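# Close the fridge door fully with a Stretch robot

## Task

Push the refrigerator door until it is completely closed and stays closed without the robot holding it. The attempt fails if any object drops a long way, if the door is swung open or shut violently, or if the robot tips over or finishes leaning.

## Robot and tools

ROBOT. The robot is a Hello Robot Stretch 4: an omni-wheel base, a mast carrying a lift, one telescoping arm that reaches forward, a three-joint wrist and a two-finger gripper. It stands about 1.6 m tall, and no part of the base rim is more than 0.23 m from the base origin. Cameras: head_camera, head_left_camera, head_right_camera (fisheye) and wrist_camera.

FRAMES. The base frame sits on the floor below the base centre: x ahead, y to the left, z up. hand_pose, reported in this frame, is a point between the open fingertips (link pinch); with all wrist joints at 0 its axes line up with the base frame. The printed position may be slightly wrong. The odometry frame is where the base frame was when the scene began.

execute_actions. Argument "actions" is a list holding one action or nothing (an empty list only reports state and pictures). Argument "cameras" picks which images return: omitted, null or ["all"] gives every camera, [] gives none. An action may contain "base", "joints" or both, plus optional "pace" and "contact_limits"; or it may be {"end_of_arm": "enable_torque"} alone. All motions in one action begin at once and may finish at different moments.
- "base": one command only, each a relative move from where the base last reported itself. translate_m: straight drive in metres, forward positive, -2 to 2. strafe_m: sideways in metres, left positive, -2 to 2. rotate_rad: spin in place in radians, counter-clockwise seen from above positive, -3.2 to 3.2.
- "joints": an object keyed by joint name, each value an absolute target (not an offset). lift_m 0 to 1.2 m; arm_m 0 to 0.55 m (extension forward); wrist_yaw_rad -1.134 to 4.276 (0 points ahead, positive turns left, 3.14 folds back, over 3.4 the arm may obstruct); wrist_pitch_rad -1.117 to 4.259 (0 level, 1.57 pointing down); wrist_roll_rad -1.117 to 4.259 (0 puts fingers at equal height, positive turns clockwise viewed from behind the gripper); gripper_m -0.038 to 0.141 m, the fingertip gap, negative meaning they squeeze each other. Tolerances for done: lift and arm ±0.004, yaw and roll ±0.02, pitch ±0.05, gripper ±0.004. Joint targets outside range are clipped and the result mentions it; any other bad value or unknown key rejects the whole call.
- "pace": "slow", "default" (if omitted), "fast" or "max"; base up to 0.1/0.3/0.4/0.6 m/s and 1/2/3/4 rad/s. With the lift above 0.2 the base is slowed further, down to 0.3 m/s and 1 rad/s at full height.
- "contact_limits": only key arm_m, 0 (gentlest) to 0.75 (firmest), default 0.5; the arm halts when it pushes harder.
- One action runs for 15 s at most. Parts not named in an action may keep driving toward their previous target without the status showing it. To unfold the wrist at the start, send lift_m 0.4 with wrist_yaw_rad 0 together.

wait: seconds from 0 to 10; commands nothing and returns state and images. zoom_image: camera name and region [x0, y0, x1, y1] in pixels of that camera's last full image, origin top-left, at most 504 by 504. read_manual: returns only licence texts. finished_scene: pass the scene number; it ends the scene for good once the last command has been held and reports success. Ending a reply without a tool call ends everything.

RESULT LINES. joint_positions gives current joint values. base_status and joint_status describe how the last action ended: done (for the base, wheels turned the full amount, slip included); off_target (stopped short, may still push); contact_stop_at_<key> (blocked; lift, arm or wheels go slack, a slack lift may sag, slack wheels may roll); limit_stop_at_<name>; time_out; torque_fault (a wrist or gripper motor went limp and ignores commands until enable_torque). After these stops the old target is dropped. limit_stop_at_tilt means leaning over 6 degrees; lift, arm and wheels go slack until it eases. limit_stop_at_own_body means self-collision was near; moving away is allowed, and lift and arm may go slack. Self-collision is likelier with pitch below -0.2 and roll below -0.4 or above 4. on_its_own lists things not commanded this call; "held at" is the target held, not the position. A stop reported in one call cancels the later moving, wait and finished_scene calls in that same reply.
lidar_m: 12 distances in metres, 30-degree sectors counter-clockwise from straight ahead (4th left, 7th behind, 10th right); "-" means nothing seen or nearer than 0.25 m. It covers about 0.15 m above the floor to robot height and can miss glass, thin legs and things behind. wrist_depth_mm: 7x7 grid from the top left, median depth 100 to 2000 mm, "-" when unusable; the robot's own body appears. base_odometry counts wheel turns only; heading runs -3.142 to 3.142, left positive. If turned_by_wheels and turned_by_imu differ by over about 0.1 rad the base likely hit something or slipped. base_tilt in degrees, forward and right positive, with a fixed offset up to about 1.5. motor_effort: percent of maximum, positive toward higher values, peak in brackets; noisy with fixed offsets. For wheel_0, wheel_1, wheel_2 positive means turning right. Effort at rest outside its normal range suggests pushing or carrying.

GRIPPER. To hold, command a gap below the object's width; the reading and done do not prove a grasp. Stuck fingertips on a surface: raise the lift.

CAUTIONS. Close the door with a gentle, controlled push (slow pace, modest contact limit), not a hit; a slammed door fails. Don't knock items off shelves. Avoid tipping: don't drive or turn with over 1 kg held and arm beyond 0.2, and beware steady pushes with the gripper high. Check the door stays shut after the robot backs off. The simulation runs while you think, with the last command held. Shorter robot motion time is better.

Each tool is called after ">>>" as name([rows], argument=value, ...), one row to a line, values as JSON.

## Session

>>> execute_actions(actions=[])

Scene clock: 0.00 s.
base_odometry: x=+0.000 y=+0.000 heading=+0.000 (m, m, rad; odometry frame)
turned_by_wheels: +0.000 (rad since the last result)
turned_by_imu: +0.000 (rad since the last result)
base_tilt: forward=+0.0 right=+0.4 (deg)
lidar_m: 1.02 0.83 0.80 0.90 0.94 0.90 1.03 1.21 1.49 3.22 1.25 1.25
base_status: not commanded
joint_positions: lift_m=+0.131 arm_m=+0.002 wrist_yaw_rad=+3.044 wrist_pitch_rad=-0.017 wrist_roll_rad=-0.005 gripper_m=+0.057
joint_status: not commanded
motor_effort: lift_m=+18 arm_m=-1 wrist_yaw_rad=-2 wrist_pitch_rad=-7 wrist_roll_rad=+0 gripper_m=-2 wheel_0=+1 wheel_1=+0 wheel_2=+1 (%)
hand_pose: x=-0.1058 y=+0.1151 z=+0.3142 quat_wxyz=(+0.049, +0.009, -0.003, +0.999) (m; base frame)
wrist_depth_mm: - 144 1366 1138 991 891 809 / 107 144 1366 1182 1008 878 809 / 109 143 1281 1160 1042 891 820 / 125 144 1281 1160 1008 891 809 / 1281 1618 1336 1160 1008 904 809 / 1255 1366 198 1138 198 891 798 / 891 842 866 113 831 798 788
pictures: head_camera, head_left_camera, head_right_camera, wrist_camera
Images, in order (width x height): head_camera 420x560, head_left_camera 420x672, head_right_camera 420x672, wrist_camera 616x392.

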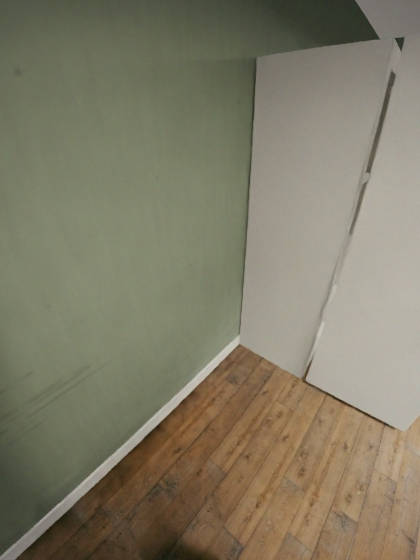

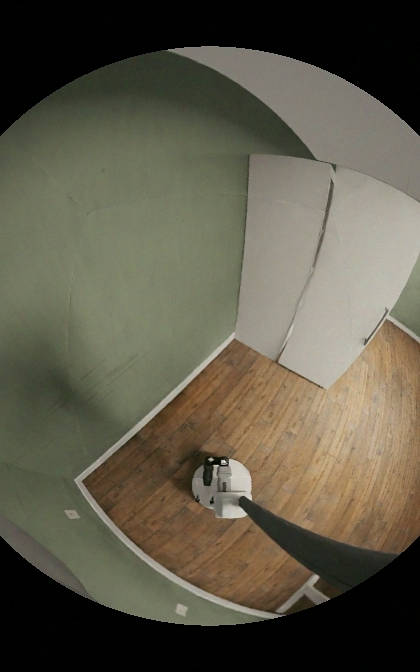

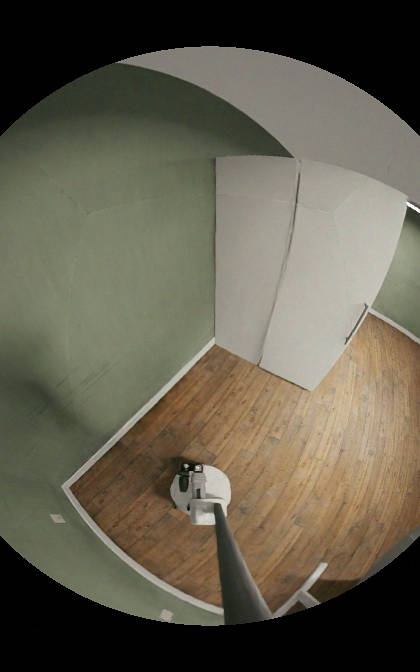

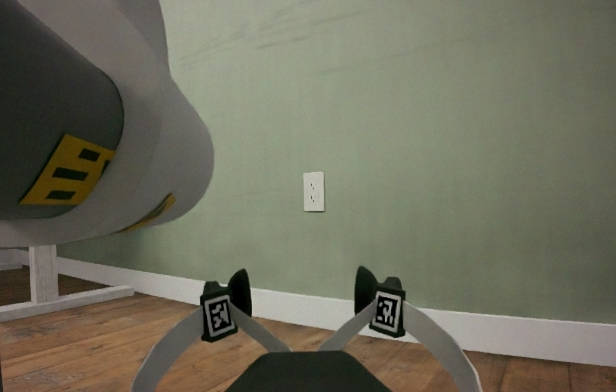

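>>> execute_actions([
  {"base": {"rotate_rad": 0.15}, "joints": {"lift_m": 0.2}, "pace": "fast"},
], cameras=["head_camera", "head_right_camera"])

Scene clock: 2.73 s.
base_odometry: x=+0.000 y=+0.000 heading=+0.150 (m, m, rad; odometry frame)
turned_by_wheels: +0.150 (rad since the last result)
turned_by_imu: +0.148 (rad since the last result)
base_tilt: forward=+0.0 right=+0.2 (deg)
lidar_m: 0.93 0.81 0.81 1.00 0.91 0.92 1.11 1.21 2.92 3.49 1.26 1.23
base_status: done
joint_positions: lift_m=+0.200 arm_m=+0.002 wrist_yaw_rad=+3.044 wrist_pitch_rad=-0.017 wrist_roll_rad=-0.005 gripper_m=+0.057
joint_status: all done
motor_effort: lift_m=+22(24) arm_m=-1(1) wrist_yaw_rad=-1(1) wrist_pitch_rad=-7(7) wrist_roll_rad=-1(2) gripper_m=-1(3) wheel_0=-1(4) wheel_1=-1(7) wheel_2=-1(10) (%)
hand_pose: x=-0.1058 y=+0.1151 z=+0.3829 quat_wxyz=(+0.049, +0.009, -0.003, +0.999) (m; base frame)
wrist_depth_mm: - 144 1576 1281 1060 891 788 / 107 144 1618 1281 1060 891 798 / 109 143 1430 1308 1042 904 798 / 125 144 1430 1281 1060 904 788 / - 1921 1576 1255 1060 904 798 / 1576 1430 197 1255 198 904 798 / 1042 991 1025 113 1008 842 798
pictures: head_camera, head_right_camera
Images, in order (width x height): head_camera 420x560, head_right_camera 420x672.

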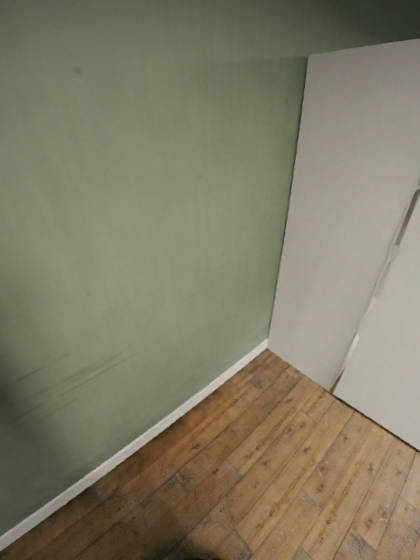

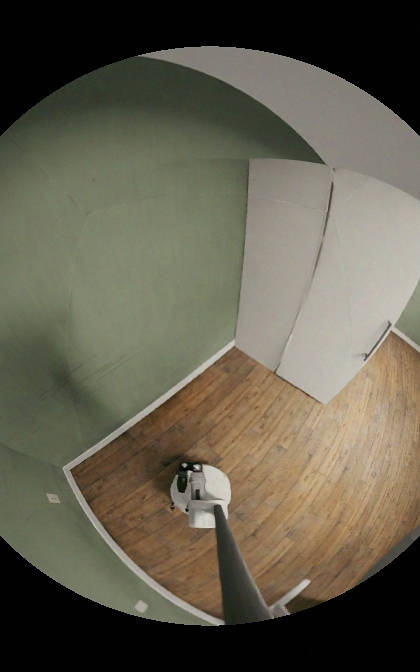

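>>> execute_actions([
  {"base": {"strafe_m": -1.9}, "pace": "max"},
])

Scene clock: 7.33 s.
base_odometry: x=+0.284 y=-1.879 heading=+0.150 (m, m, rad; odometry frame)
turned_by_wheels: +0.000 (rad since the last result)
turned_by_imu: +0.002 (rad since the last result)
base_tilt: forward=+0.0 right=+0.3 (deg)
lidar_m: 2.33 0.89 0.87 2.49 1.54 1.54 1.80 1.64 1.65 1.95 2.41 2.41
base_status: done
joint_positions: lift_m=+0.200 arm_m=+0.002 wrist_yaw_rad=+3.044 wrist_pitch_rad=-0.017 wrist_roll_rad=-0.005 gripper_m=+0.057
joint_status: not commanded
motor_effort: lift_m=+21(21) arm_m=-1(1) wrist_yaw_rad=-1(1) wrist_pitch_rad=-7(7) wrist_roll_rad=+1(0) gripper_m=-2(2) wheel_0=+0(17) wheel_1=+0(15) wheel_2=+0(1) (%)
hand_pose: x=-0.1058 y=+0.1151 z=+0.3830 quat_wxyz=(+0.049, +0.009, -0.003, +0.999) (m; base frame)
wrist_depth_mm: - 144 - - - - 1983 / 107 144 - - - - 1921 / 109 144 - - - 1863 1661 / 125 144 - - - - 1863 / 1537 1756 - - - - 1863 / 1430 1576 198 1576 198 1464 1336 / 1078 991 1008 113 991 946 991
pictures: head_camera, head_left_camera, head_right_camera, wrist_camera
Images, in order (width x height): head_camera 420x560, head_left_camera 420x672, head_right_camera 420x672, wrist_camera 616x392.

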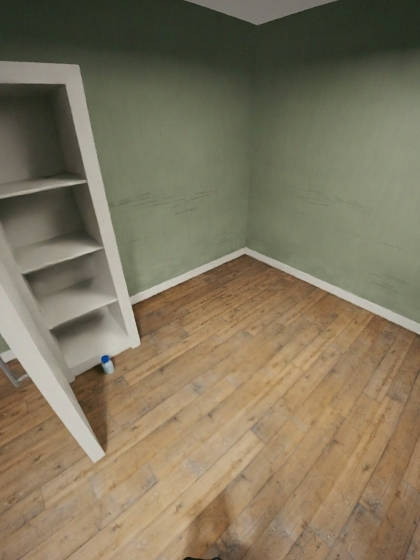

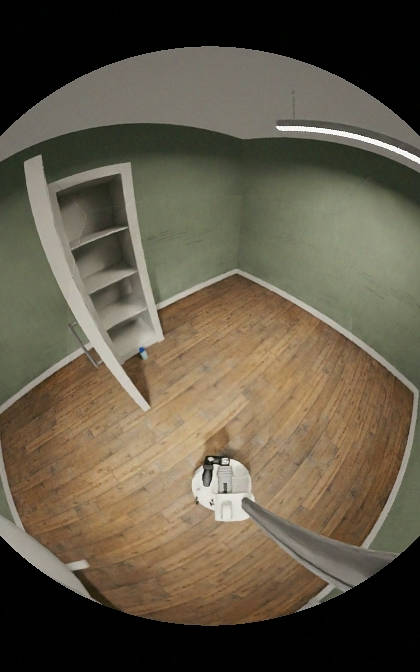

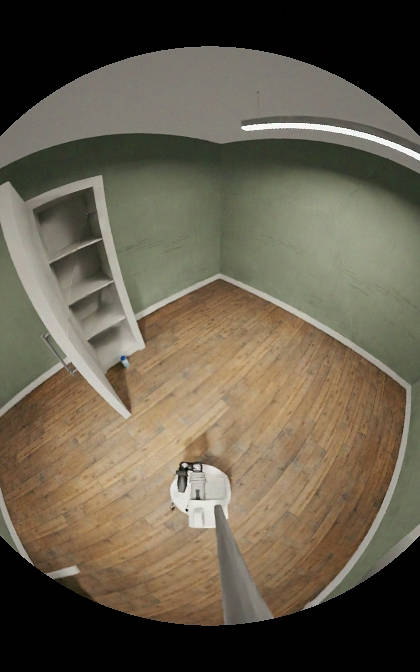

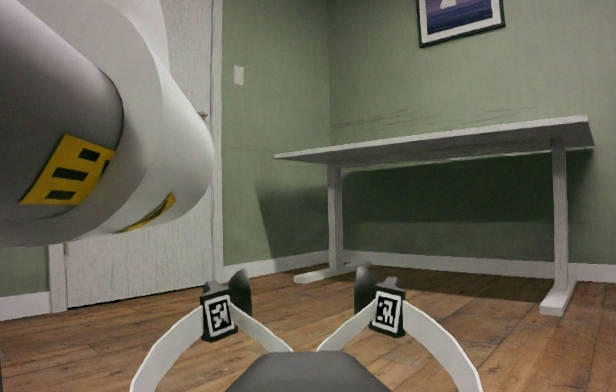

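>>> zoom_image(camera="head_camera", region=[0, 280, 200, 480])

>>> zoom_image(camera="head_camera", region=[0, 50, 200, 350])

Region (0, 280, 200, 480) of head_camera's 420x560 image, scaled by 2.520, with more detail than that image has.

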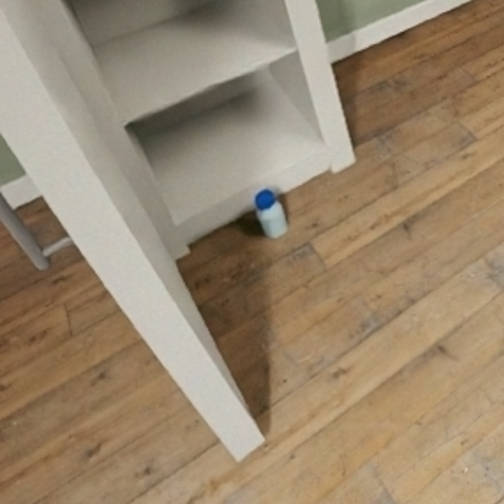

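Region (0, 50, 200, 350) of head_camera's 420x560 image, scaled by 1.680, with more detail than that image has.

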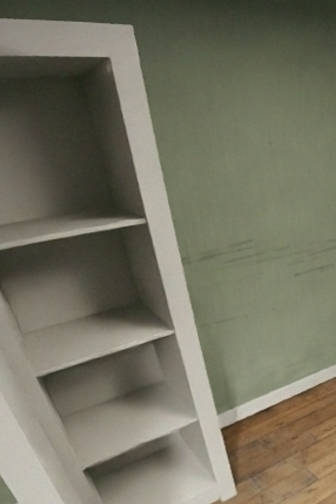

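>>> execute_actions([
  {"base": {"rotate_rad": 0.785}, "joints": {"lift_m": 0.4, "wrist_yaw_rad": 0.0, "gripper_m": 0.13}, "pace": "fast"},
])

Scene clock: 11.27 s.
base_odometry: x=+0.284 y=-1.879 heading=+0.935 (m, m, rad; odometry frame)
turned_by_wheels: +0.785 (rad since the last result)
turned_by_imu: +0.776 (rad since the last result)
base_tilt: forward=+0.2 right=+0.2 (deg)
lidar_m: 0.85 2.19 2.39 1.54 1.64 1.68 1.65 1.73 2.47 2.43 2.54 1.60
base_status: done
joint_positions: lift_m=+0.400 arm_m=+0.002 wrist_yaw_rad=+0.000 wrist_pitch_rad=-0.017 wrist_roll_rad=-0.005 gripper_m=+0.130
joint_status: all done
motor_effort: lift_m=+21(24) arm_m=+0(1) wrist_yaw_rad=-2(6) wrist_pitch_rad=-7(7) wrist_roll_rad=+1(1) gripper_m=+1(1) wheel_0=-1(9) wheel_1=+2(9) wheel_2=+0(4) (%)
hand_pose: x=+0.4612 y=-0.0873 z=+0.5830 quat_wxyz=(+1.000, -0.003, -0.009, +0.000) (m; base frame)
wrist_depth_mm: 1863 1921 798 1499 1464 1808 1863 / 1863 1863 788 1708 1756 1863 1863 / 1863 1863 778 1464 1499 1921 1863 / 1863 1863 768 1708 1756 1756 1756 / 1983 1863 732 1618 1618 1808 1808 / 1863 1808 647 1499 1397 1808 1808 / 1537 1430 676 113 1281 1336 1464
pictures: head_camera, head_left_camera, head_right_camera, wrist_camera
Images, in order (width x height): head_camera 420x560, head_left_camera 420x672, head_right_camera 420x672, wrist_camera 616x392.

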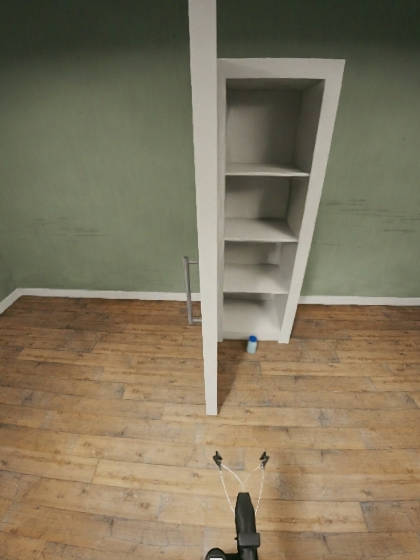

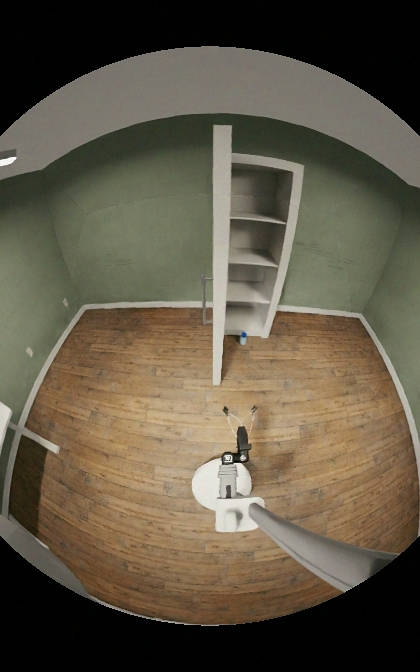

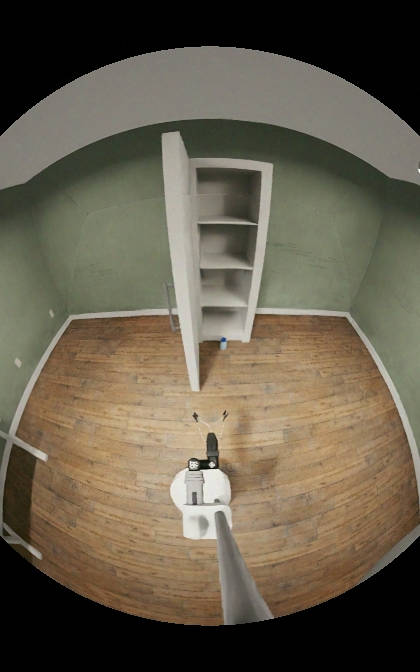

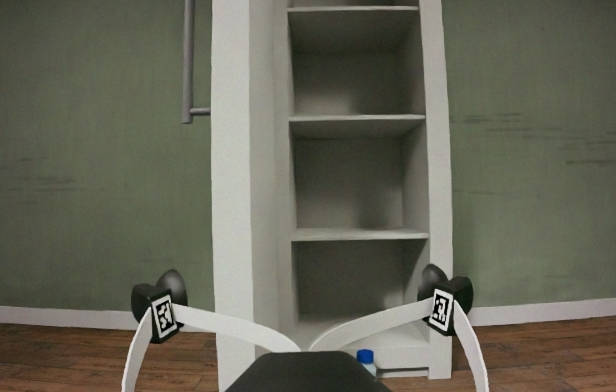

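>>> execute_actions([
  {"base": {"strafe_m": -0.19}, "joints": {"lift_m": 0.15, "arm_m": 0.15, "wrist_pitch_rad": 0.7}, "pace": "fast"},
], cameras=["head_camera", "wrist_camera"])

Scene clock: 13.37 s.
base_odometry: x=+0.437 y=-1.992 heading=+0.935 (m, m, rad; odometry frame)
turned_by_wheels: +0.000 (rad since the last result)
turned_by_imu: +0.000 (rad since the last result)
base_tilt: forward=+0.1 right=+0.2 (deg)
lidar_m: 0.90 0.91 2.57 1.71 1.79 1.70 1.66 1.72 2.30 2.24 2.34 2.15
base_status: done
joint_positions: lift_m=+0.150 arm_m=+0.149 wrist_yaw_rad=+0.000 wrist_pitch_rad=+0.702 wrist_roll_rad=-0.005 gripper_m=+0.130
joint_status: all done
motor_effort: lift_m=+14(19) arm_m=+5(5) wrist_yaw_rad=-2(2) wrist_pitch_rad=-4(2) wrist_roll_rad=-1(1) gripper_m=+2(0) wheel_0=+0(9) wheel_1=+1(10) wheel_2=+0(1) (%)
hand_pose: x=+0.5404 y=-0.0874 z=+0.1423 quat_wxyz=(+0.939, -0.003, +0.344, +0.001) (m; base frame)
wrist_depth_mm: 455 603 991 976 1025 1025 1042 / 517 615 768 759 759 778 798 / 591 585 609 609 603 615 621 / 504 508 504 508 504 504 508 / 430 430 433 430 430 427 427 / 373 355 375 377 357 364 370 / 334 329 334 112 336 329 332
pictures: head_camera, wrist_camera
Images, in order (width x height): head_camera 420x560, wrist_camera 616x392.

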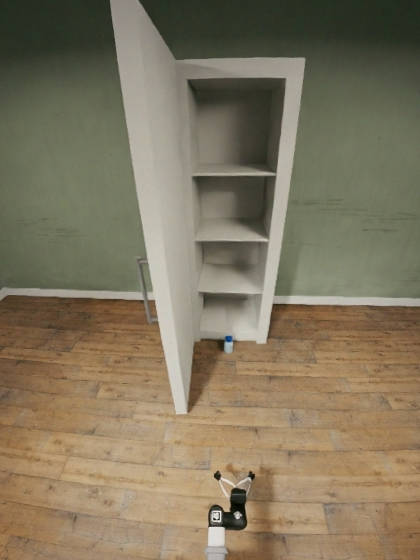

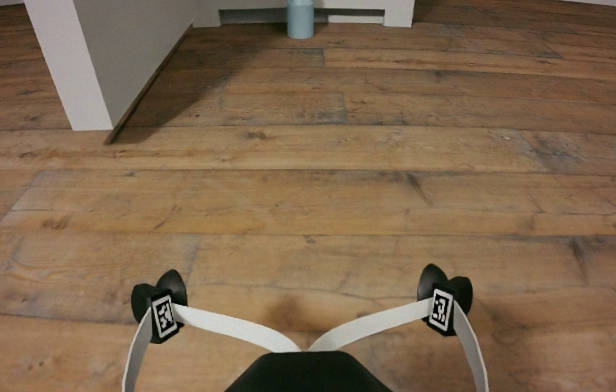

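>>> execute_actions([
  {"base": {"translate_m": 0.6}, "joints": {"lift_m": 0.075, "arm_m": 0.25}, "pace": "max"},
], cameras=["head_camera", "wrist_camera"])

Scene clock: 16.00 s.
base_odometry: x=+0.793 y=-1.509 heading=+0.935 (m, m, rad; odometry frame)
turned_by_wheels: +0.000 (rad since the last result)
turned_by_imu: -0.001 (rad since the last result)
base_tilt: forward=+0.2 right=+0.4 (deg)
lidar_m: 0.76 0.33 2.21 1.90 1.81 2.32 2.24 2.39 2.34 2.25 2.04 0.96
base_status: done
joint_positions: lift_m=+0.075 arm_m=+0.249 wrist_yaw_rad=+0.000 wrist_pitch_rad=+0.702 wrist_roll_rad=-0.005 gripper_m=+0.130
joint_status: all done
motor_effort: lift_m=+15(15) arm_m=+5(4) wrist_yaw_rad=-1(0) wrist_pitch_rad=-4(6) wrist_roll_rad=+0(2) gripper_m=+1(1) wheel_0=+0(7) wheel_1=-2(9) wheel_2=+0(12) (%)
hand_pose: x=+0.6404 y=-0.0874 z=+0.0672 quat_wxyz=(+0.939, -0.003, +0.344, +0.001) (m; base frame)
wrist_depth_mm: 418 427 430 413 424 415 413 / 407 462 459 355 459 455 504 / 452 473 469 387 469 469 477 / 389 389 392 389 387 389 389 / 329 330 330 334 330 330 329 / 285 272 289 290 273 278 283 / 255 252 257 113 259 253 -
pictures: head_camera, wrist_camera
Images, in order (width x height): head_camera 420x560, wrist_camera 616x392.

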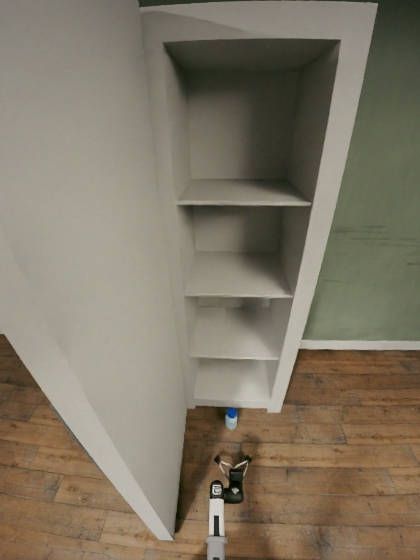

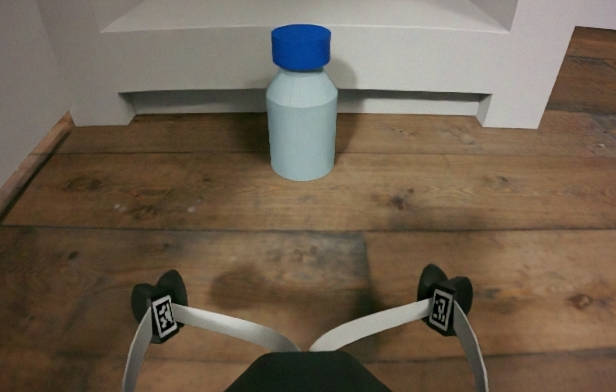

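>>> execute_actions([
  {"joints": {"arm_m": 0.455, "lift_m": 0.07}, "pace": "fast"},
], cameras=["head_camera", "wrist_camera"])

Scene clock: 17.80 s.
base_odometry: x=+0.793 y=-1.509 heading=+0.935 (m, m, rad; odometry frame)
turned_by_wheels: +0.000 (rad since the last result)
turned_by_imu: -0.001 (rad since the last result)
base_tilt: forward=+0.2 right=+0.3 (deg)
lidar_m: 0.75 0.34 2.17 1.95 1.82 2.30 2.25 2.36 2.34 2.27 2.04 0.98
base_status: not commanded
joint_positions: lift_m=+0.070 arm_m=+0.454 wrist_yaw_rad=+0.000 wrist_pitch_rad=+0.702 wrist_roll_rad=-0.005 gripper_m=+0.130
joint_status: all done
motor_effort: lift_m=+15(16) arm_m=+5(5) wrist_yaw_rad=-2(2) wrist_pitch_rad=-5(5) wrist_roll_rad=-1(1) gripper_m=+1(0) wheel_0=-1(1) wheel_1=-2(1) wheel_2=+1(1) (%)
hand_pose: x=+0.8454 y=-0.0874 z=+0.0622 quat_wxyz=(+0.939, -0.003, +0.344, +0.001) (m; base frame)
wrist_depth_mm: 340 379 379 370 377 377 351 / 293 287 283 281 282 286 290 / 272 273 272 193 271 268 266 / 324 347 343 170 304 301 301 / 320 324 315 191 324 324 322 / 278 264 267 202 229 272 278 / 250 247 253 112 254 247 -
pictures: head_camera, wrist_camera
Images, in order (width x height): head_camera 420x560, wrist_camera 616x392.

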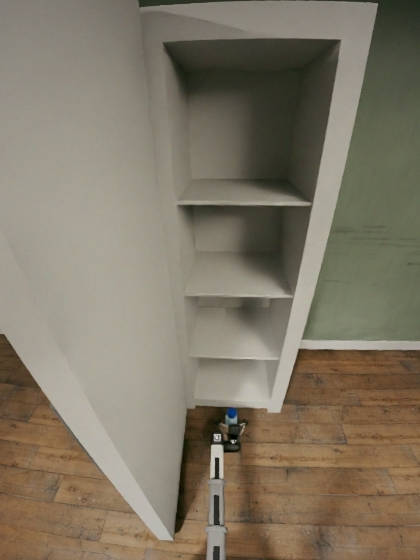

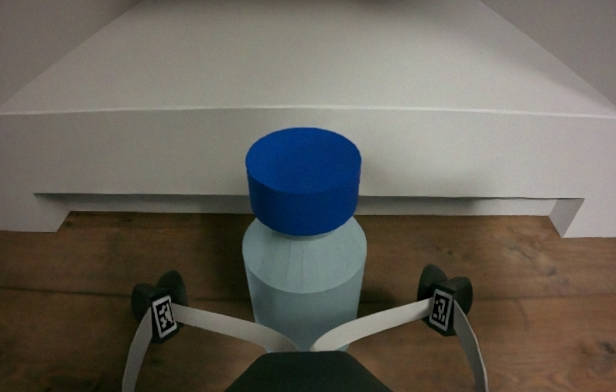

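>>> execute_actions([
  {"joints": {"gripper_m": 0.03, "arm_m": 0.46}, "pace": "fast"},
], cameras=["wrist_camera"])

Scene clock: 19.80 s.
base_odometry: x=+0.793 y=-1.509 heading=+0.935 (m, m, rad; odometry frame)
turned_by_wheels: +0.000 (rad since the last result)
turned_by_imu: -0.001 (rad since the last result)
base_tilt: forward=+0.2 right=+0.3 (deg)
lidar_m: 0.72 0.33 2.18 1.93 1.80 2.32 2.23 2.38 2.33 2.26 2.02 0.96
base_status: not commanded
joint_positions: lift_m=+0.070 arm_m=+0.459 wrist_yaw_rad=+0.000 wrist_pitch_rad=+0.706 wrist_roll_rad=-0.005 gripper_m=+0.031
joint_status: all done
motor_effort: lift_m=+16(16) arm_m=+5(5) wrist_yaw_rad=-1(1) wrist_pitch_rad=-17(17) wrist_roll_rad=+3(0) gripper_m=-20(20) wheel_0=+0(0) wheel_1=-1(2) wheel_2=+1(1) (%)
hand_pose: x=+0.8495 y=-0.0874 z=+0.0612 quat_wxyz=(+0.938, -0.003, +0.346, +0.001) (m; base frame)
wrist_depth_mm: 336 366 364 357 362 359 338 / 283 278 274 272 273 276 279 / 268 268 262 180 266 264 262 / 324 343 297 158 338 297 296 / 319 320 310 178 319 319 317 / 277 277 196 188 194 276 274 / 248 237 243 112 246 238 -
pictures: wrist_camera
Images, in order (width x height): wrist_camera 616x392.

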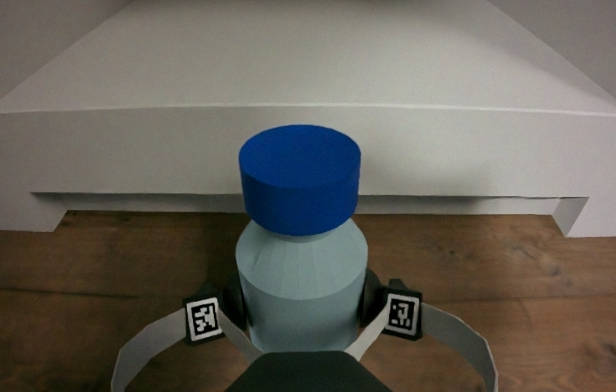

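>>> execute_actions([
  {"base": {"translate_m": -0.32}, "joints": {"lift_m": 0.11, "arm_m": 0.10}, "pace": "fast"},
], cameras=["head_camera", "wrist_camera"])

Scene clock: 22.37 s.
base_odometry: x=+0.603 y=-1.766 heading=+0.935 (m, m, rad; odometry frame)
turned_by_wheels: +0.000 (rad since the last result)
turned_by_imu: -0.001 (rad since the last result)
base_tilt: forward=+0.2 right=+0.3 (deg)
lidar_m: 0.74 0.63 2.56 1.73 1.82 1.99 1.94 2.00 2.32 2.24 2.37 1.25
base_status: done
joint_positions: lift_m=+0.110 arm_m=+0.101 wrist_yaw_rad=+0.000 wrist_pitch_rad=+0.707 wrist_roll_rad=-0.005 gripper_m=+0.031
joint_status: all done
motor_effort: lift_m=+23(25) arm_m=-5(5) wrist_yaw_rad=+0(4) wrist_pitch_rad=-19(20) wrist_roll_rad=+1(0) gripper_m=-21(21) wheel_0=+1(8) wheel_1=+1(9) wheel_2=-1(14) (%)
hand_pose: x=+0.4911 y=-0.0875 z=+0.1005 quat_wxyz=(+0.938, -0.002, +0.346, +0.001) (m; base frame)
wrist_depth_mm: 413 603 854 854 842 878 891 / 407 609 654 654 668 661 676 / 410 525 525 180 525 530 530 / 424 436 421 158 436 436 436 / 373 373 364 178 375 370 370 / 320 324 196 189 195 322 322 / 289 277 283 113 287 278 289
pictures: head_camera, wrist_camera
Images, in order (width x height): head_camera 420x560, wrist_camera 616x392.

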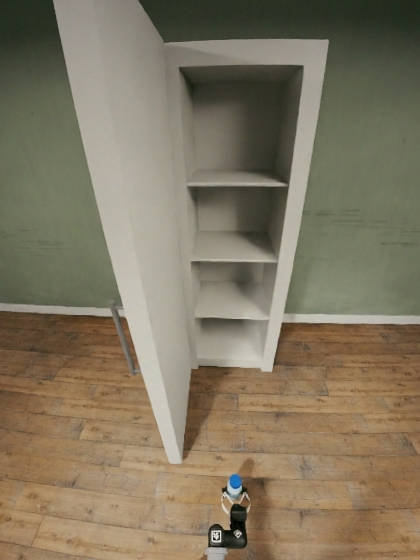

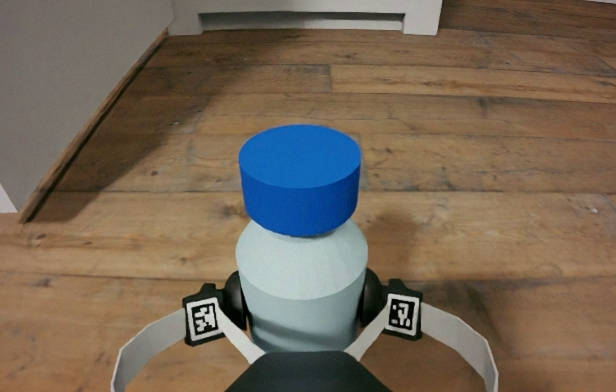

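>>> execute_actions([
  {"base": {"strafe_m": 0.44}, "joints": {"lift_m": 0.085}, "pace": "fast"},
], cameras=["head_camera", "wrist_camera"])

Scene clock: 24.83 s.
base_odometry: x=+0.249 y=-1.505 heading=+0.935 (m, m, rad; odometry frame)
turned_by_wheels: +0.000 (rad since the last result)
turned_by_imu: -0.002 (rad since the last result)
base_tilt: forward=+0.1 right=+0.3 (deg)
lidar_m: 0.49 1.92 2.11 1.29 1.34 1.95 1.91 2.02 2.77 2.67 2.49 0.60
base_status: done
joint_positions: lift_m=+0.085 arm_m=+0.101 wrist_yaw_rad=+0.000 wrist_pitch_rad=+0.706 wrist_roll_rad=-0.005 gripper_m=+0.031
joint_status: all done
motor_effort: lift_m=+16(20) arm_m=-5(4) wrist_yaw_rad=-1(1) wrist_pitch_rad=-18(20) wrist_roll_rad=+3(1) gripper_m=-21(20) wheel_0=+1(13) wheel_1=-2(13) wheel_2=+0(4) (%)
hand_pose: x=+0.4912 y=-0.0874 z=+0.0761 quat_wxyz=(+0.938, -0.003, +0.346, +0.001) (m; base frame)
wrist_depth_mm: 820 809 809 788 368 249 809 / 627 615 609 603 379 271 615 / 488 488 480 180 382 309 484 / 404 399 387 158 387 387 399 / 340 340 334 178 342 342 338 / 294 297 196 189 195 296 291 / 265 253 259 112 263 255 265
pictures: head_camera, wrist_camera
Images, in order (width x height): head_camera 420x560, wrist_camera 616x392.

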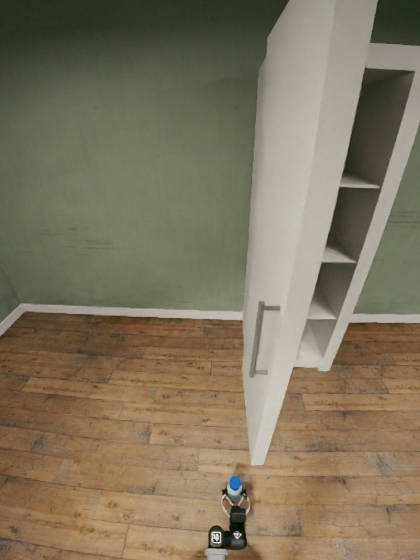

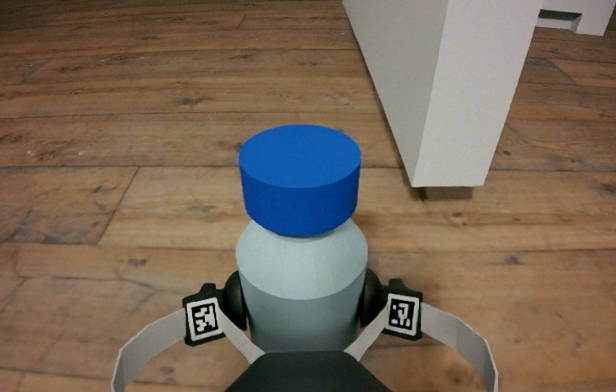

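>>> execute_actions([
  {"joints": {"lift_m": 0.07, "gripper_m": 0.095}, "pace": "fast"},
], cameras=["wrist_camera"])

Scene clock: 26.33 s.
base_odometry: x=+0.249 y=-1.505 heading=+0.935 (m, m, rad; odometry frame)
turned_by_wheels: +0.000 (rad since the last result)
turned_by_imu: +0.000 (rad since the last result)
base_tilt: forward=+0.1 right=+0.3 (deg)
lidar_m: 0.49 1.90 2.13 1.30 1.34 1.94 1.90 2.04 2.77 2.68 2.52 0.61
base_status: not commanded
joint_positions: lift_m=+0.070 arm_m=+0.101 wrist_yaw_rad=+0.000 wrist_pitch_rad=+0.702 wrist_roll_rad=-0.005 gripper_m=+0.095
joint_status: all done
motor_effort: lift_m=+16(16) arm_m=-5(4) wrist_yaw_rad=-1(2) wrist_pitch_rad=-6(19) wrist_roll_rad=-1(1) gripper_m=+0(20) wheel_0=+1(1) wheel_1=-2(2) wheel_2=+0(0) (%)
hand_pose: x=+0.4920 y=-0.0874 z=+0.0620 quat_wxyz=(+0.939, -0.003, +0.344, +0.001) (m; base frame)
wrist_depth_mm: 788 778 759 768 368 247 778 / 609 591 580 580 379 270 597 / 469 466 462 195 424 307 459 / 382 384 370 166 379 370 379 / 324 327 317 187 327 325 322 / 279 281 202 195 202 282 279 / 252 247 250 112 257 247 -
pictures: wrist_camera
Images, in order (width x height): wrist_camera 616x392.

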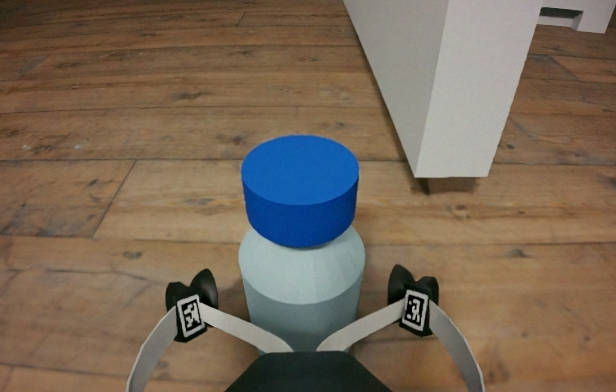

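>>> execute_actions([
  {"joints": {"lift_m": 0.2}, "pace": "max"},
], cameras=["wrist_camera"])

Scene clock: 28.00 s.
base_odometry: x=+0.249 y=-1.505 heading=+0.935 (m, m, rad; odometry frame)
turned_by_wheels: +0.000 (rad since the last result)
turned_by_imu: +0.000 (rad since the last result)
base_tilt: forward=+0.1 right=+0.3 (deg)
lidar_m: 0.50 1.90 2.12 1.28 1.35 1.93 1.90 2.04 2.79 2.68 2.49 0.62
base_status: not commanded
joint_positions: lift_m=+0.200 arm_m=+0.101 wrist_yaw_rad=+0.000 wrist_pitch_rad=+0.702 wrist_roll_rad=-0.005 gripper_m=+0.095
joint_status: all done
motor_effort: lift_m=+20(24) arm_m=-5(4) wrist_yaw_rad=-2(2) wrist_pitch_rad=-4(7) wrist_roll_rad=+0(2) gripper_m=+1(0) wheel_0=+2(1) wheel_1=-2(2) wheel_2=+0(0) (%)
hand_pose: x=+0.4920 y=-0.0874 z=+0.1918 quat_wxyz=(+0.939, -0.003, +0.344, +0.001) (m; base frame)
wrist_depth_mm: 1229 1182 1182 1118 366 247 866 / 917 904 878 866 377 268 917 / 715 707 699 699 387 306 707 / 580 580 585 580 389 539 580 / 496 496 496 500 397 480 492 / 427 430 215 270 202 430 421 / 382 377 382 112 389 377 379
pictures: wrist_camera
Images, in order (width x height): wrist_camera 616x392.

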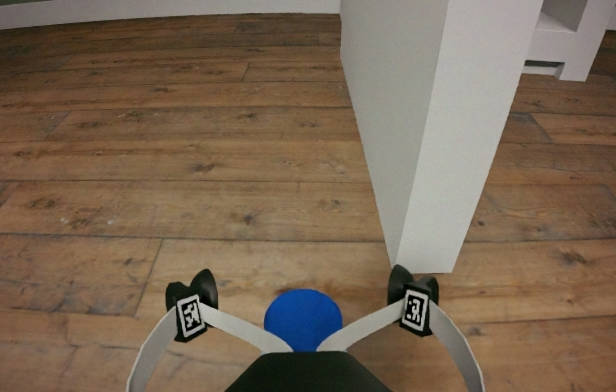

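>>> execute_actions([
  {"base": {"translate_m": 0.15}, "joints": {"lift_m": 0.3, "arm_m": 0.22, "wrist_pitch_rad": 0.0, "gripper_m": 0.0}, "pace": "fast"},
])

Scene clock: 29.80 s.
base_odometry: x=+0.338 y=-1.384 heading=+0.935 (m, m, rad; odometry frame)
turned_by_wheels: +0.000 (rad since the last result)
turned_by_imu: +0.000 (rad since the last result)
base_tilt: forward=+0.1 right=+0.4 (deg)
lidar_m: 0.31 1.75 2.10 1.31 1.34 1.96 2.03 2.18 2.76 2.69 2.29 0.36
base_status: done
joint_positions: lift_m=+0.300 arm_m=+0.219 wrist_yaw_rad=+0.000 wrist_pitch_rad=+0.003 wrist_roll_rad=-0.005 gripper_m=+0.000
joint_status: all done
motor_effort: lift_m=+21(23) arm_m=+5(5) wrist_yaw_rad=-2(1) wrist_pitch_rad=-8(12) wrist_roll_rad=+0(1) gripper_m=-4(5) wheel_0=-1(7) wheel_1=+1(7) wheel_2=+1(11) (%)
hand_pose: x=+0.6786 y=-0.0874 z=+0.4772 quat_wxyz=(+1.000, -0.003, +0.001, +0.000) (m; base frame)
wrist_depth_mm: 1229 1229 1229 1229 364 187 - / 1281 1229 1255 1205 373 190 - / 1255 1229 1255 1205 382 193 - / 1255 1229 1229 1205 389 195 149 / 1255 1229 1229 1229 392 195 - / 1281 1255 1205 204 276 195 - / 1229 1160 183 113 243 179 -
pictures: head_camera, head_left_camera, head_right_camera, wrist_camera
Images, in order (width x height): head_camera 420x560, head_left_camera 420x672, head_right_camera 420x672, wrist_camera 616x392.

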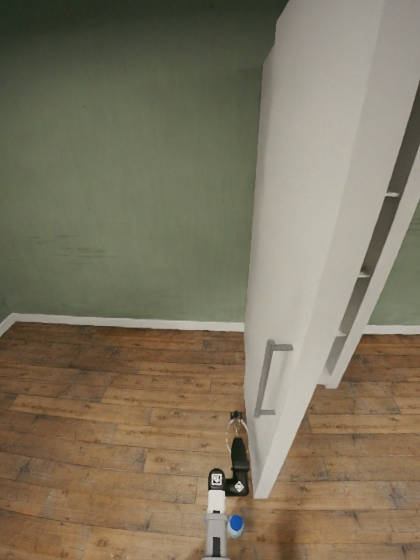

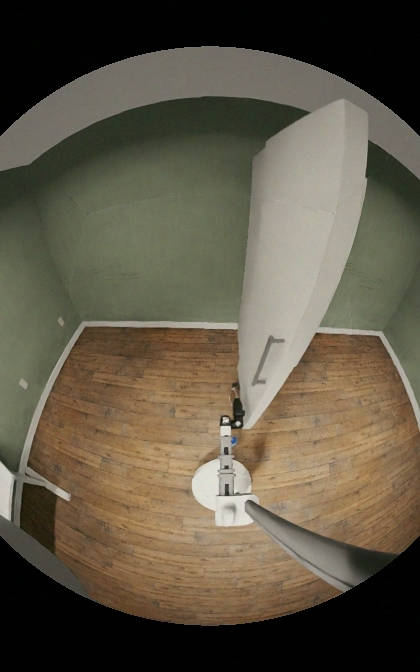

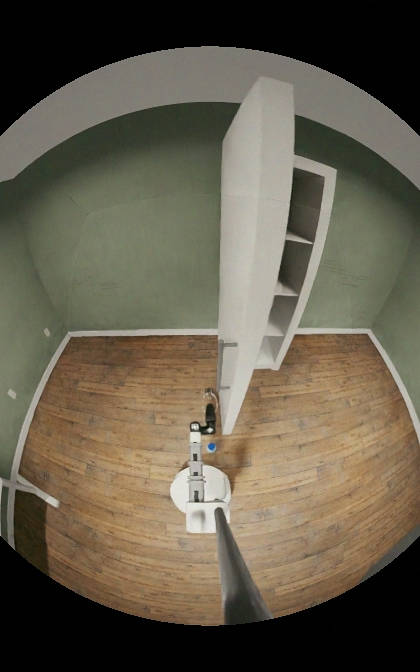

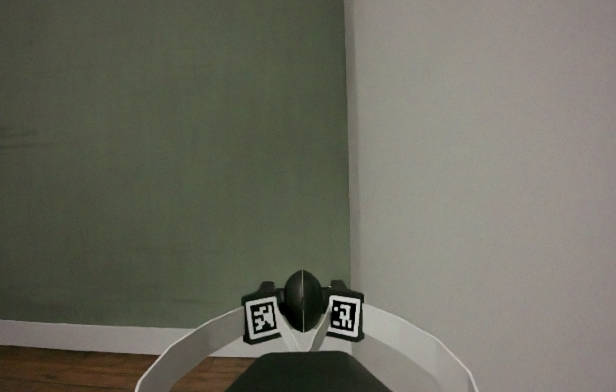

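>>> execute_actions([
  {"base": {"strafe_m": -0.22}, "pace": "slow"},
], cameras=["head_camera", "wrist_camera"])

Scene clock: 33.20 s.
base_odometry: x=+0.515 y=-1.515 heading=+0.935 (m, m, rad; odometry frame)
turned_by_wheels: +0.000 (rad since the last result)
turned_by_imu: +0.000 (rad since the last result)
base_tilt: forward=+0.1 right=+0.2 (deg)
lidar_m: 0.73 0.33 2.34 1.55 1.57 2.11 2.06 2.18 2.58 2.47 2.29 0.59
base_status: done
joint_positions: lift_m=+0.300 arm_m=+0.219 wrist_yaw_rad=+0.000 wrist_pitch_rad=+0.003 wrist_roll_rad=-0.005 gripper_m=+0.000
joint_status: not commanded
motor_effort: lift_m=+21(21) arm_m=+4(5) wrist_yaw_rad=-2(15) wrist_pitch_rad=-7(7) wrist_roll_rad=+1(0) gripper_m=-6(5) wheel_0=+2(13) wheel_1=-3(5) wheel_2=+2(2) (%)
hand_pose: x=+0.6786 y=-0.0873 z=+0.4772 quat_wxyz=(+1.000, -0.003, +0.001, +0.000) (m; base frame)
wrist_depth_mm: 1229 1205 1229 424 317 253 - / 1229 1229 1229 421 322 255 221 / 1255 1255 1229 427 324 256 220 / 1255 1229 1205 427 324 256 222 / 1255 1229 1229 430 325 259 223 / 1255 1229 609 205 293 257 221 / 1229 1160 183 113 242 249 -
pictures: head_camera, wrist_camera
Images, in order (width x height): head_camera 420x560, wrist_camera 616x392.

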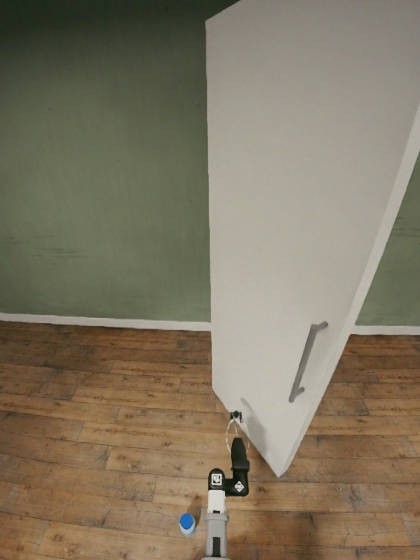

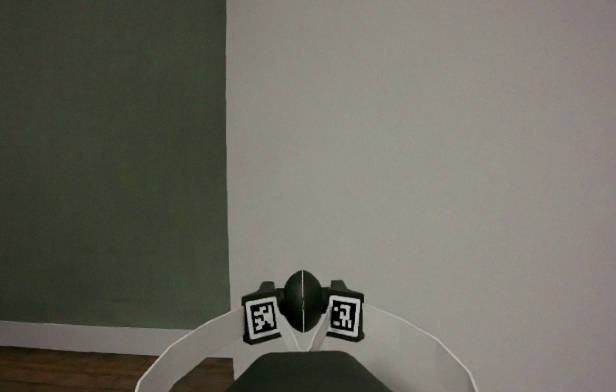

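>>> execute_actions(actions=[], cameras=["head_camera"])

Scene clock: 33.30 s.
base_odometry: x=+0.515 y=-1.515 heading=+0.935 (m, m, rad; odometry frame)
turned_by_wheels: +0.000 (rad since the last result)
turned_by_imu: +0.000 (rad since the last result)
base_tilt: forward=+0.2 right=+0.3 (deg)
lidar_m: 0.75 0.34 2.33 1.53 1.55 2.12 2.08 2.15 2.53 2.47 2.30 0.57
base_status: done
joint_positions: lift_m=+0.300 arm_m=+0.219 wrist_yaw_rad=+0.000 wrist_pitch_rad=+0.003 wrist_roll_rad=-0.005 gripper_m=+0.000
joint_status: not commanded
motor_effort: lift_m=+21(21) arm_m=+4(5) wrist_yaw_rad=-3(15) wrist_pitch_rad=-8(7) wrist_roll_rad=-1(0) gripper_m=-4(5) wheel_0=+2(13) wheel_1=-3(5) wheel_2=+1(2) (%)
hand_pose: x=+0.6786 y=-0.0873 z=+0.4772 quat_wxyz=(+1.000, -0.003, +0.001, +0.000) (m; base frame)
wrist_depth_mm: 1229 1229 1205 430 325 260 - / 1255 1229 1229 433 329 263 228 / 1205 1229 1229 436 330 264 229 / 1255 1229 1229 436 330 265 230 / 1255 1255 1229 439 332 266 230 / 1229 1229 603 205 301 266 229 / 1205 1138 183 113 246 256 -
pictures: head_camera
Images, in order (width x height): head_camera 420x560.

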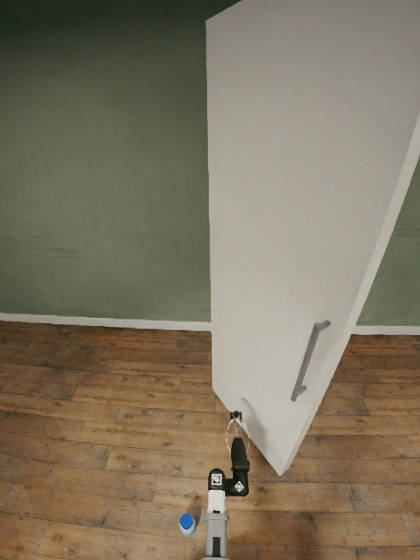

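>>> wait(seconds=1.0)

Scene clock: 34.33 s.
base_odometry: x=+0.515 y=-1.515 heading=+0.935 (m, m, rad; odometry frame)
turned_by_wheels: +0.000 (rad since the last result)
turned_by_imu: +0.000 (rad since the last result)
base_tilt: forward=+0.1 right=+0.3 (deg)
lidar_m: 0.82 0.35 2.33 1.54 1.56 2.12 2.08 2.17 2.53 2.47 2.31 0.66
base_status: done
joint_positions: lift_m=+0.300 arm_m=+0.219 wrist_yaw_rad=+0.000 wrist_pitch_rad=+0.003 wrist_roll_rad=-0.005 gripper_m=+0.000
joint_status: not commanded
motor_effort: lift_m=+21(21) arm_m=+5(5) wrist_yaw_rad=-2(15) wrist_pitch_rad=-8(7) wrist_roll_rad=-1(0) gripper_m=-4(5) wheel_0=+2(13) wheel_1=-3(5) wheel_2=+1(2) (%)
hand_pose: x=+0.6786 y=-0.0873 z=+0.4772 quat_wxyz=(+1.000, -0.003, +0.001, +0.000) (m; base frame)
wrist_depth_mm: 1229 1229 1229 469 382 315 279 / 1229 1229 1205 473 384 319 282 / 1229 1229 1229 480 387 320 283 / 1255 1229 1205 477 389 324 285 / 1255 1229 1255 480 389 322 286 / 1255 1255 609 205 359 322 286 / 1205 1160 183 113 273 315 283
wait: 1.00 s; at rest by 0.23 s
pictures: head_camera, head_left_camera, head_right_camera, wrist_camera
Images, in order (width x height): head_camera 420x560, head_left_camera 420x672, head_right_camera 420x672, wrist_camera 616x392.

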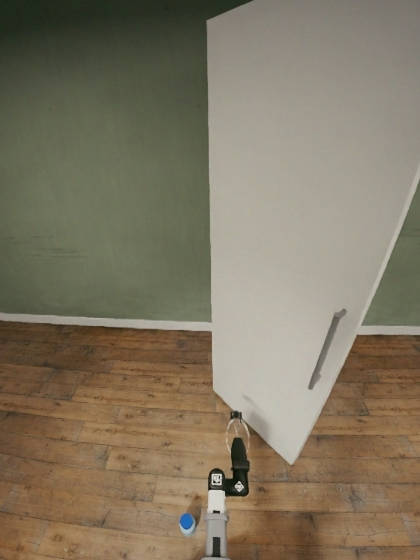

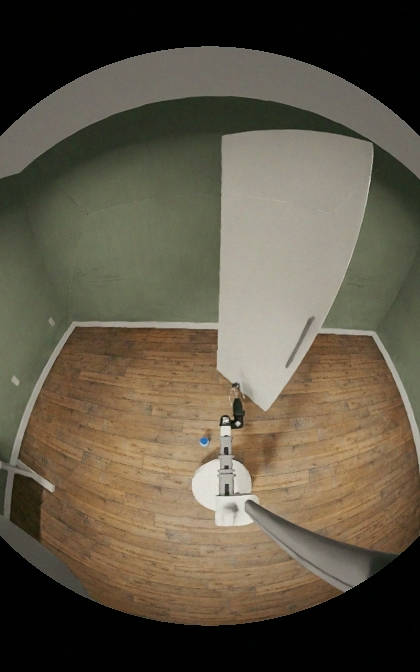

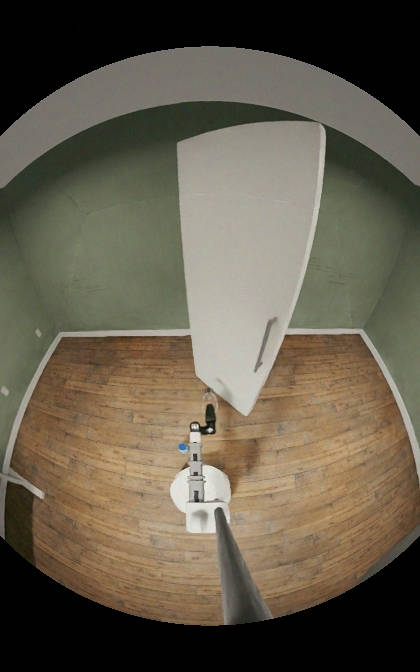

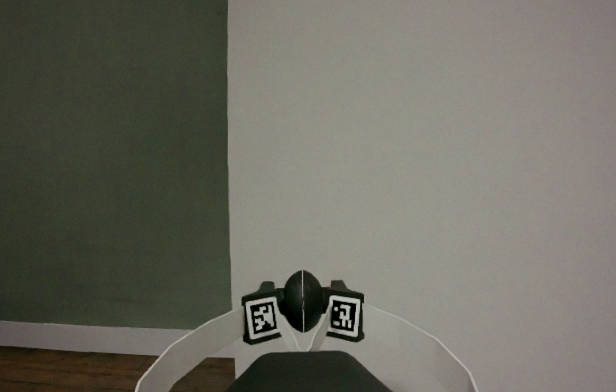

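>>> execute_actions(actions=[], cameras=[])

Scene clock: 34.63 s.
base_odometry: x=+0.515 y=-1.515 heading=+0.935 (m, m, rad; odometry frame)
turned_by_wheels: +0.000 (rad since the last result)
turned_by_imu: +0.000 (rad since the last result)
base_tilt: forward=+0.0 right=+0.2 (deg)
lidar_m: 0.83 0.31 2.32 1.54 1.57 2.14 2.06 2.18 2.55 2.46 2.26 0.68
base_status: done
joint_positions: lift_m=+0.300 arm_m=+0.219 wrist_yaw_rad=+0.000 wrist_pitch_rad=+0.003 wrist_roll_rad=-0.005 gripper_m=+0.000
joint_status: not commanded
motor_effort: lift_m=+21(21) arm_m=+5(5) wrist_yaw_rad=-3(15) wrist_pitch_rad=-7(7) wrist_roll_rad=+0(0) gripper_m=-4(5) wheel_0=+2(13) wheel_1=-3(5) wheel_2=+1(2) (%)
hand_pose: x=+0.6786 y=-0.0873 z=+0.4772 quat_wxyz=(+1.000, -0.003, +0.001, +0.000) (m; base frame)
wrist_depth_mm: 1229 1205 1205 480 392 327 289 / 1255 1255 1229 480 394 329 291 / 1255 1229 1255 484 394 330 294 / 1229 1255 1205 484 394 332 296 / 1229 1229 1229 488 397 334 296 / 1229 1229 603 204 368 334 296 / 1205 1160 183 113 279 324 294
pictures: none
No camera images: the call's "cameras" was empty. Leave "cameras" out to get every camera's image.

>>> execute_actions([
  {"base": {"strafe_m": -0.27}, "joints": {"arm_m": 0.17}, "pace": "fast"},
], cameras=["head_camera", "wrist_camera"])

Scene clock: 36.73 s.
base_odometry: x=+0.732 y=-1.675 heading=+0.935 (m, m, rad; odometry frame)
turned_by_wheels: +0.000 (rad since the last result)
turned_by_imu: +0.000 (rad since the last result)
base_tilt: forward=+0.0 right=+0.2 (deg)
lidar_m: 0.61 1.08 0.50 1.81 1.86 2.17 2.09 2.18 2.25 2.21 2.26 0.67
base_status: done
joint_positions: lift_m=+0.300 arm_m=+0.171 wrist_yaw_rad=+0.000 wrist_pitch_rad=+0.003 wrist_roll_rad=-0.005 gripper_m=+0.000
joint_status: all done
motor_effort: lift_m=+21(21) arm_m=-5(4) wrist_yaw_rad=-1(3) wrist_pitch_rad=-8(7) wrist_roll_rad=+2(0) gripper_m=-5(5) wheel_0=+0(14) wheel_1=+0(12) wheel_2=+0(3) (%)
hand_pose: x=+0.6303 y=-0.0874 z=+0.4772 quat_wxyz=(+1.000, -0.003, +0.001, +0.000) (m; base frame)
wrist_depth_mm: 1281 525 377 301 250 1229 1229 / 1255 517 379 303 250 1229 1229 / 1281 512 379 304 253 1255 1255 / 1281 517 382 304 254 1255 1255 / 1308 530 387 306 254 1229 1255 / 1308 530 373 204 239 1229 1229 / 1229 539 183 112 211 1098 1118
pictures: head_camera, wrist_camera
Images, in order (width x height): head_camera 420x560, wrist_camera 616x392.

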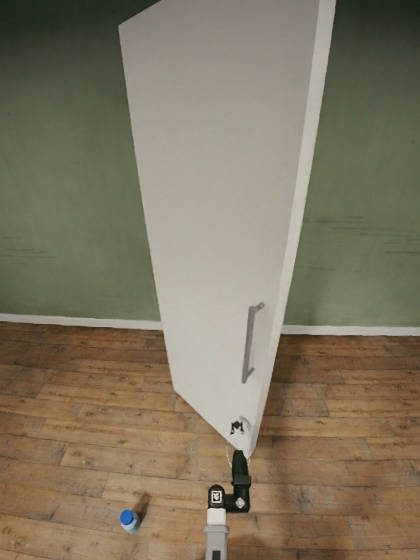

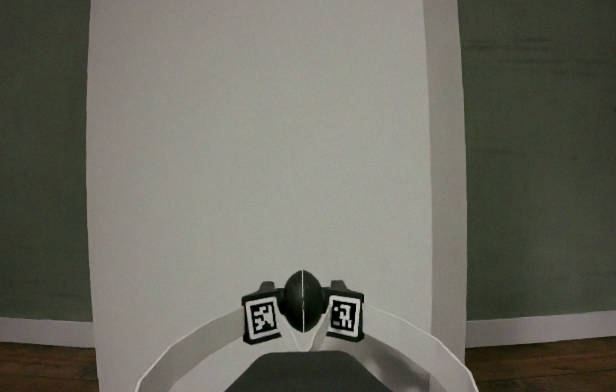

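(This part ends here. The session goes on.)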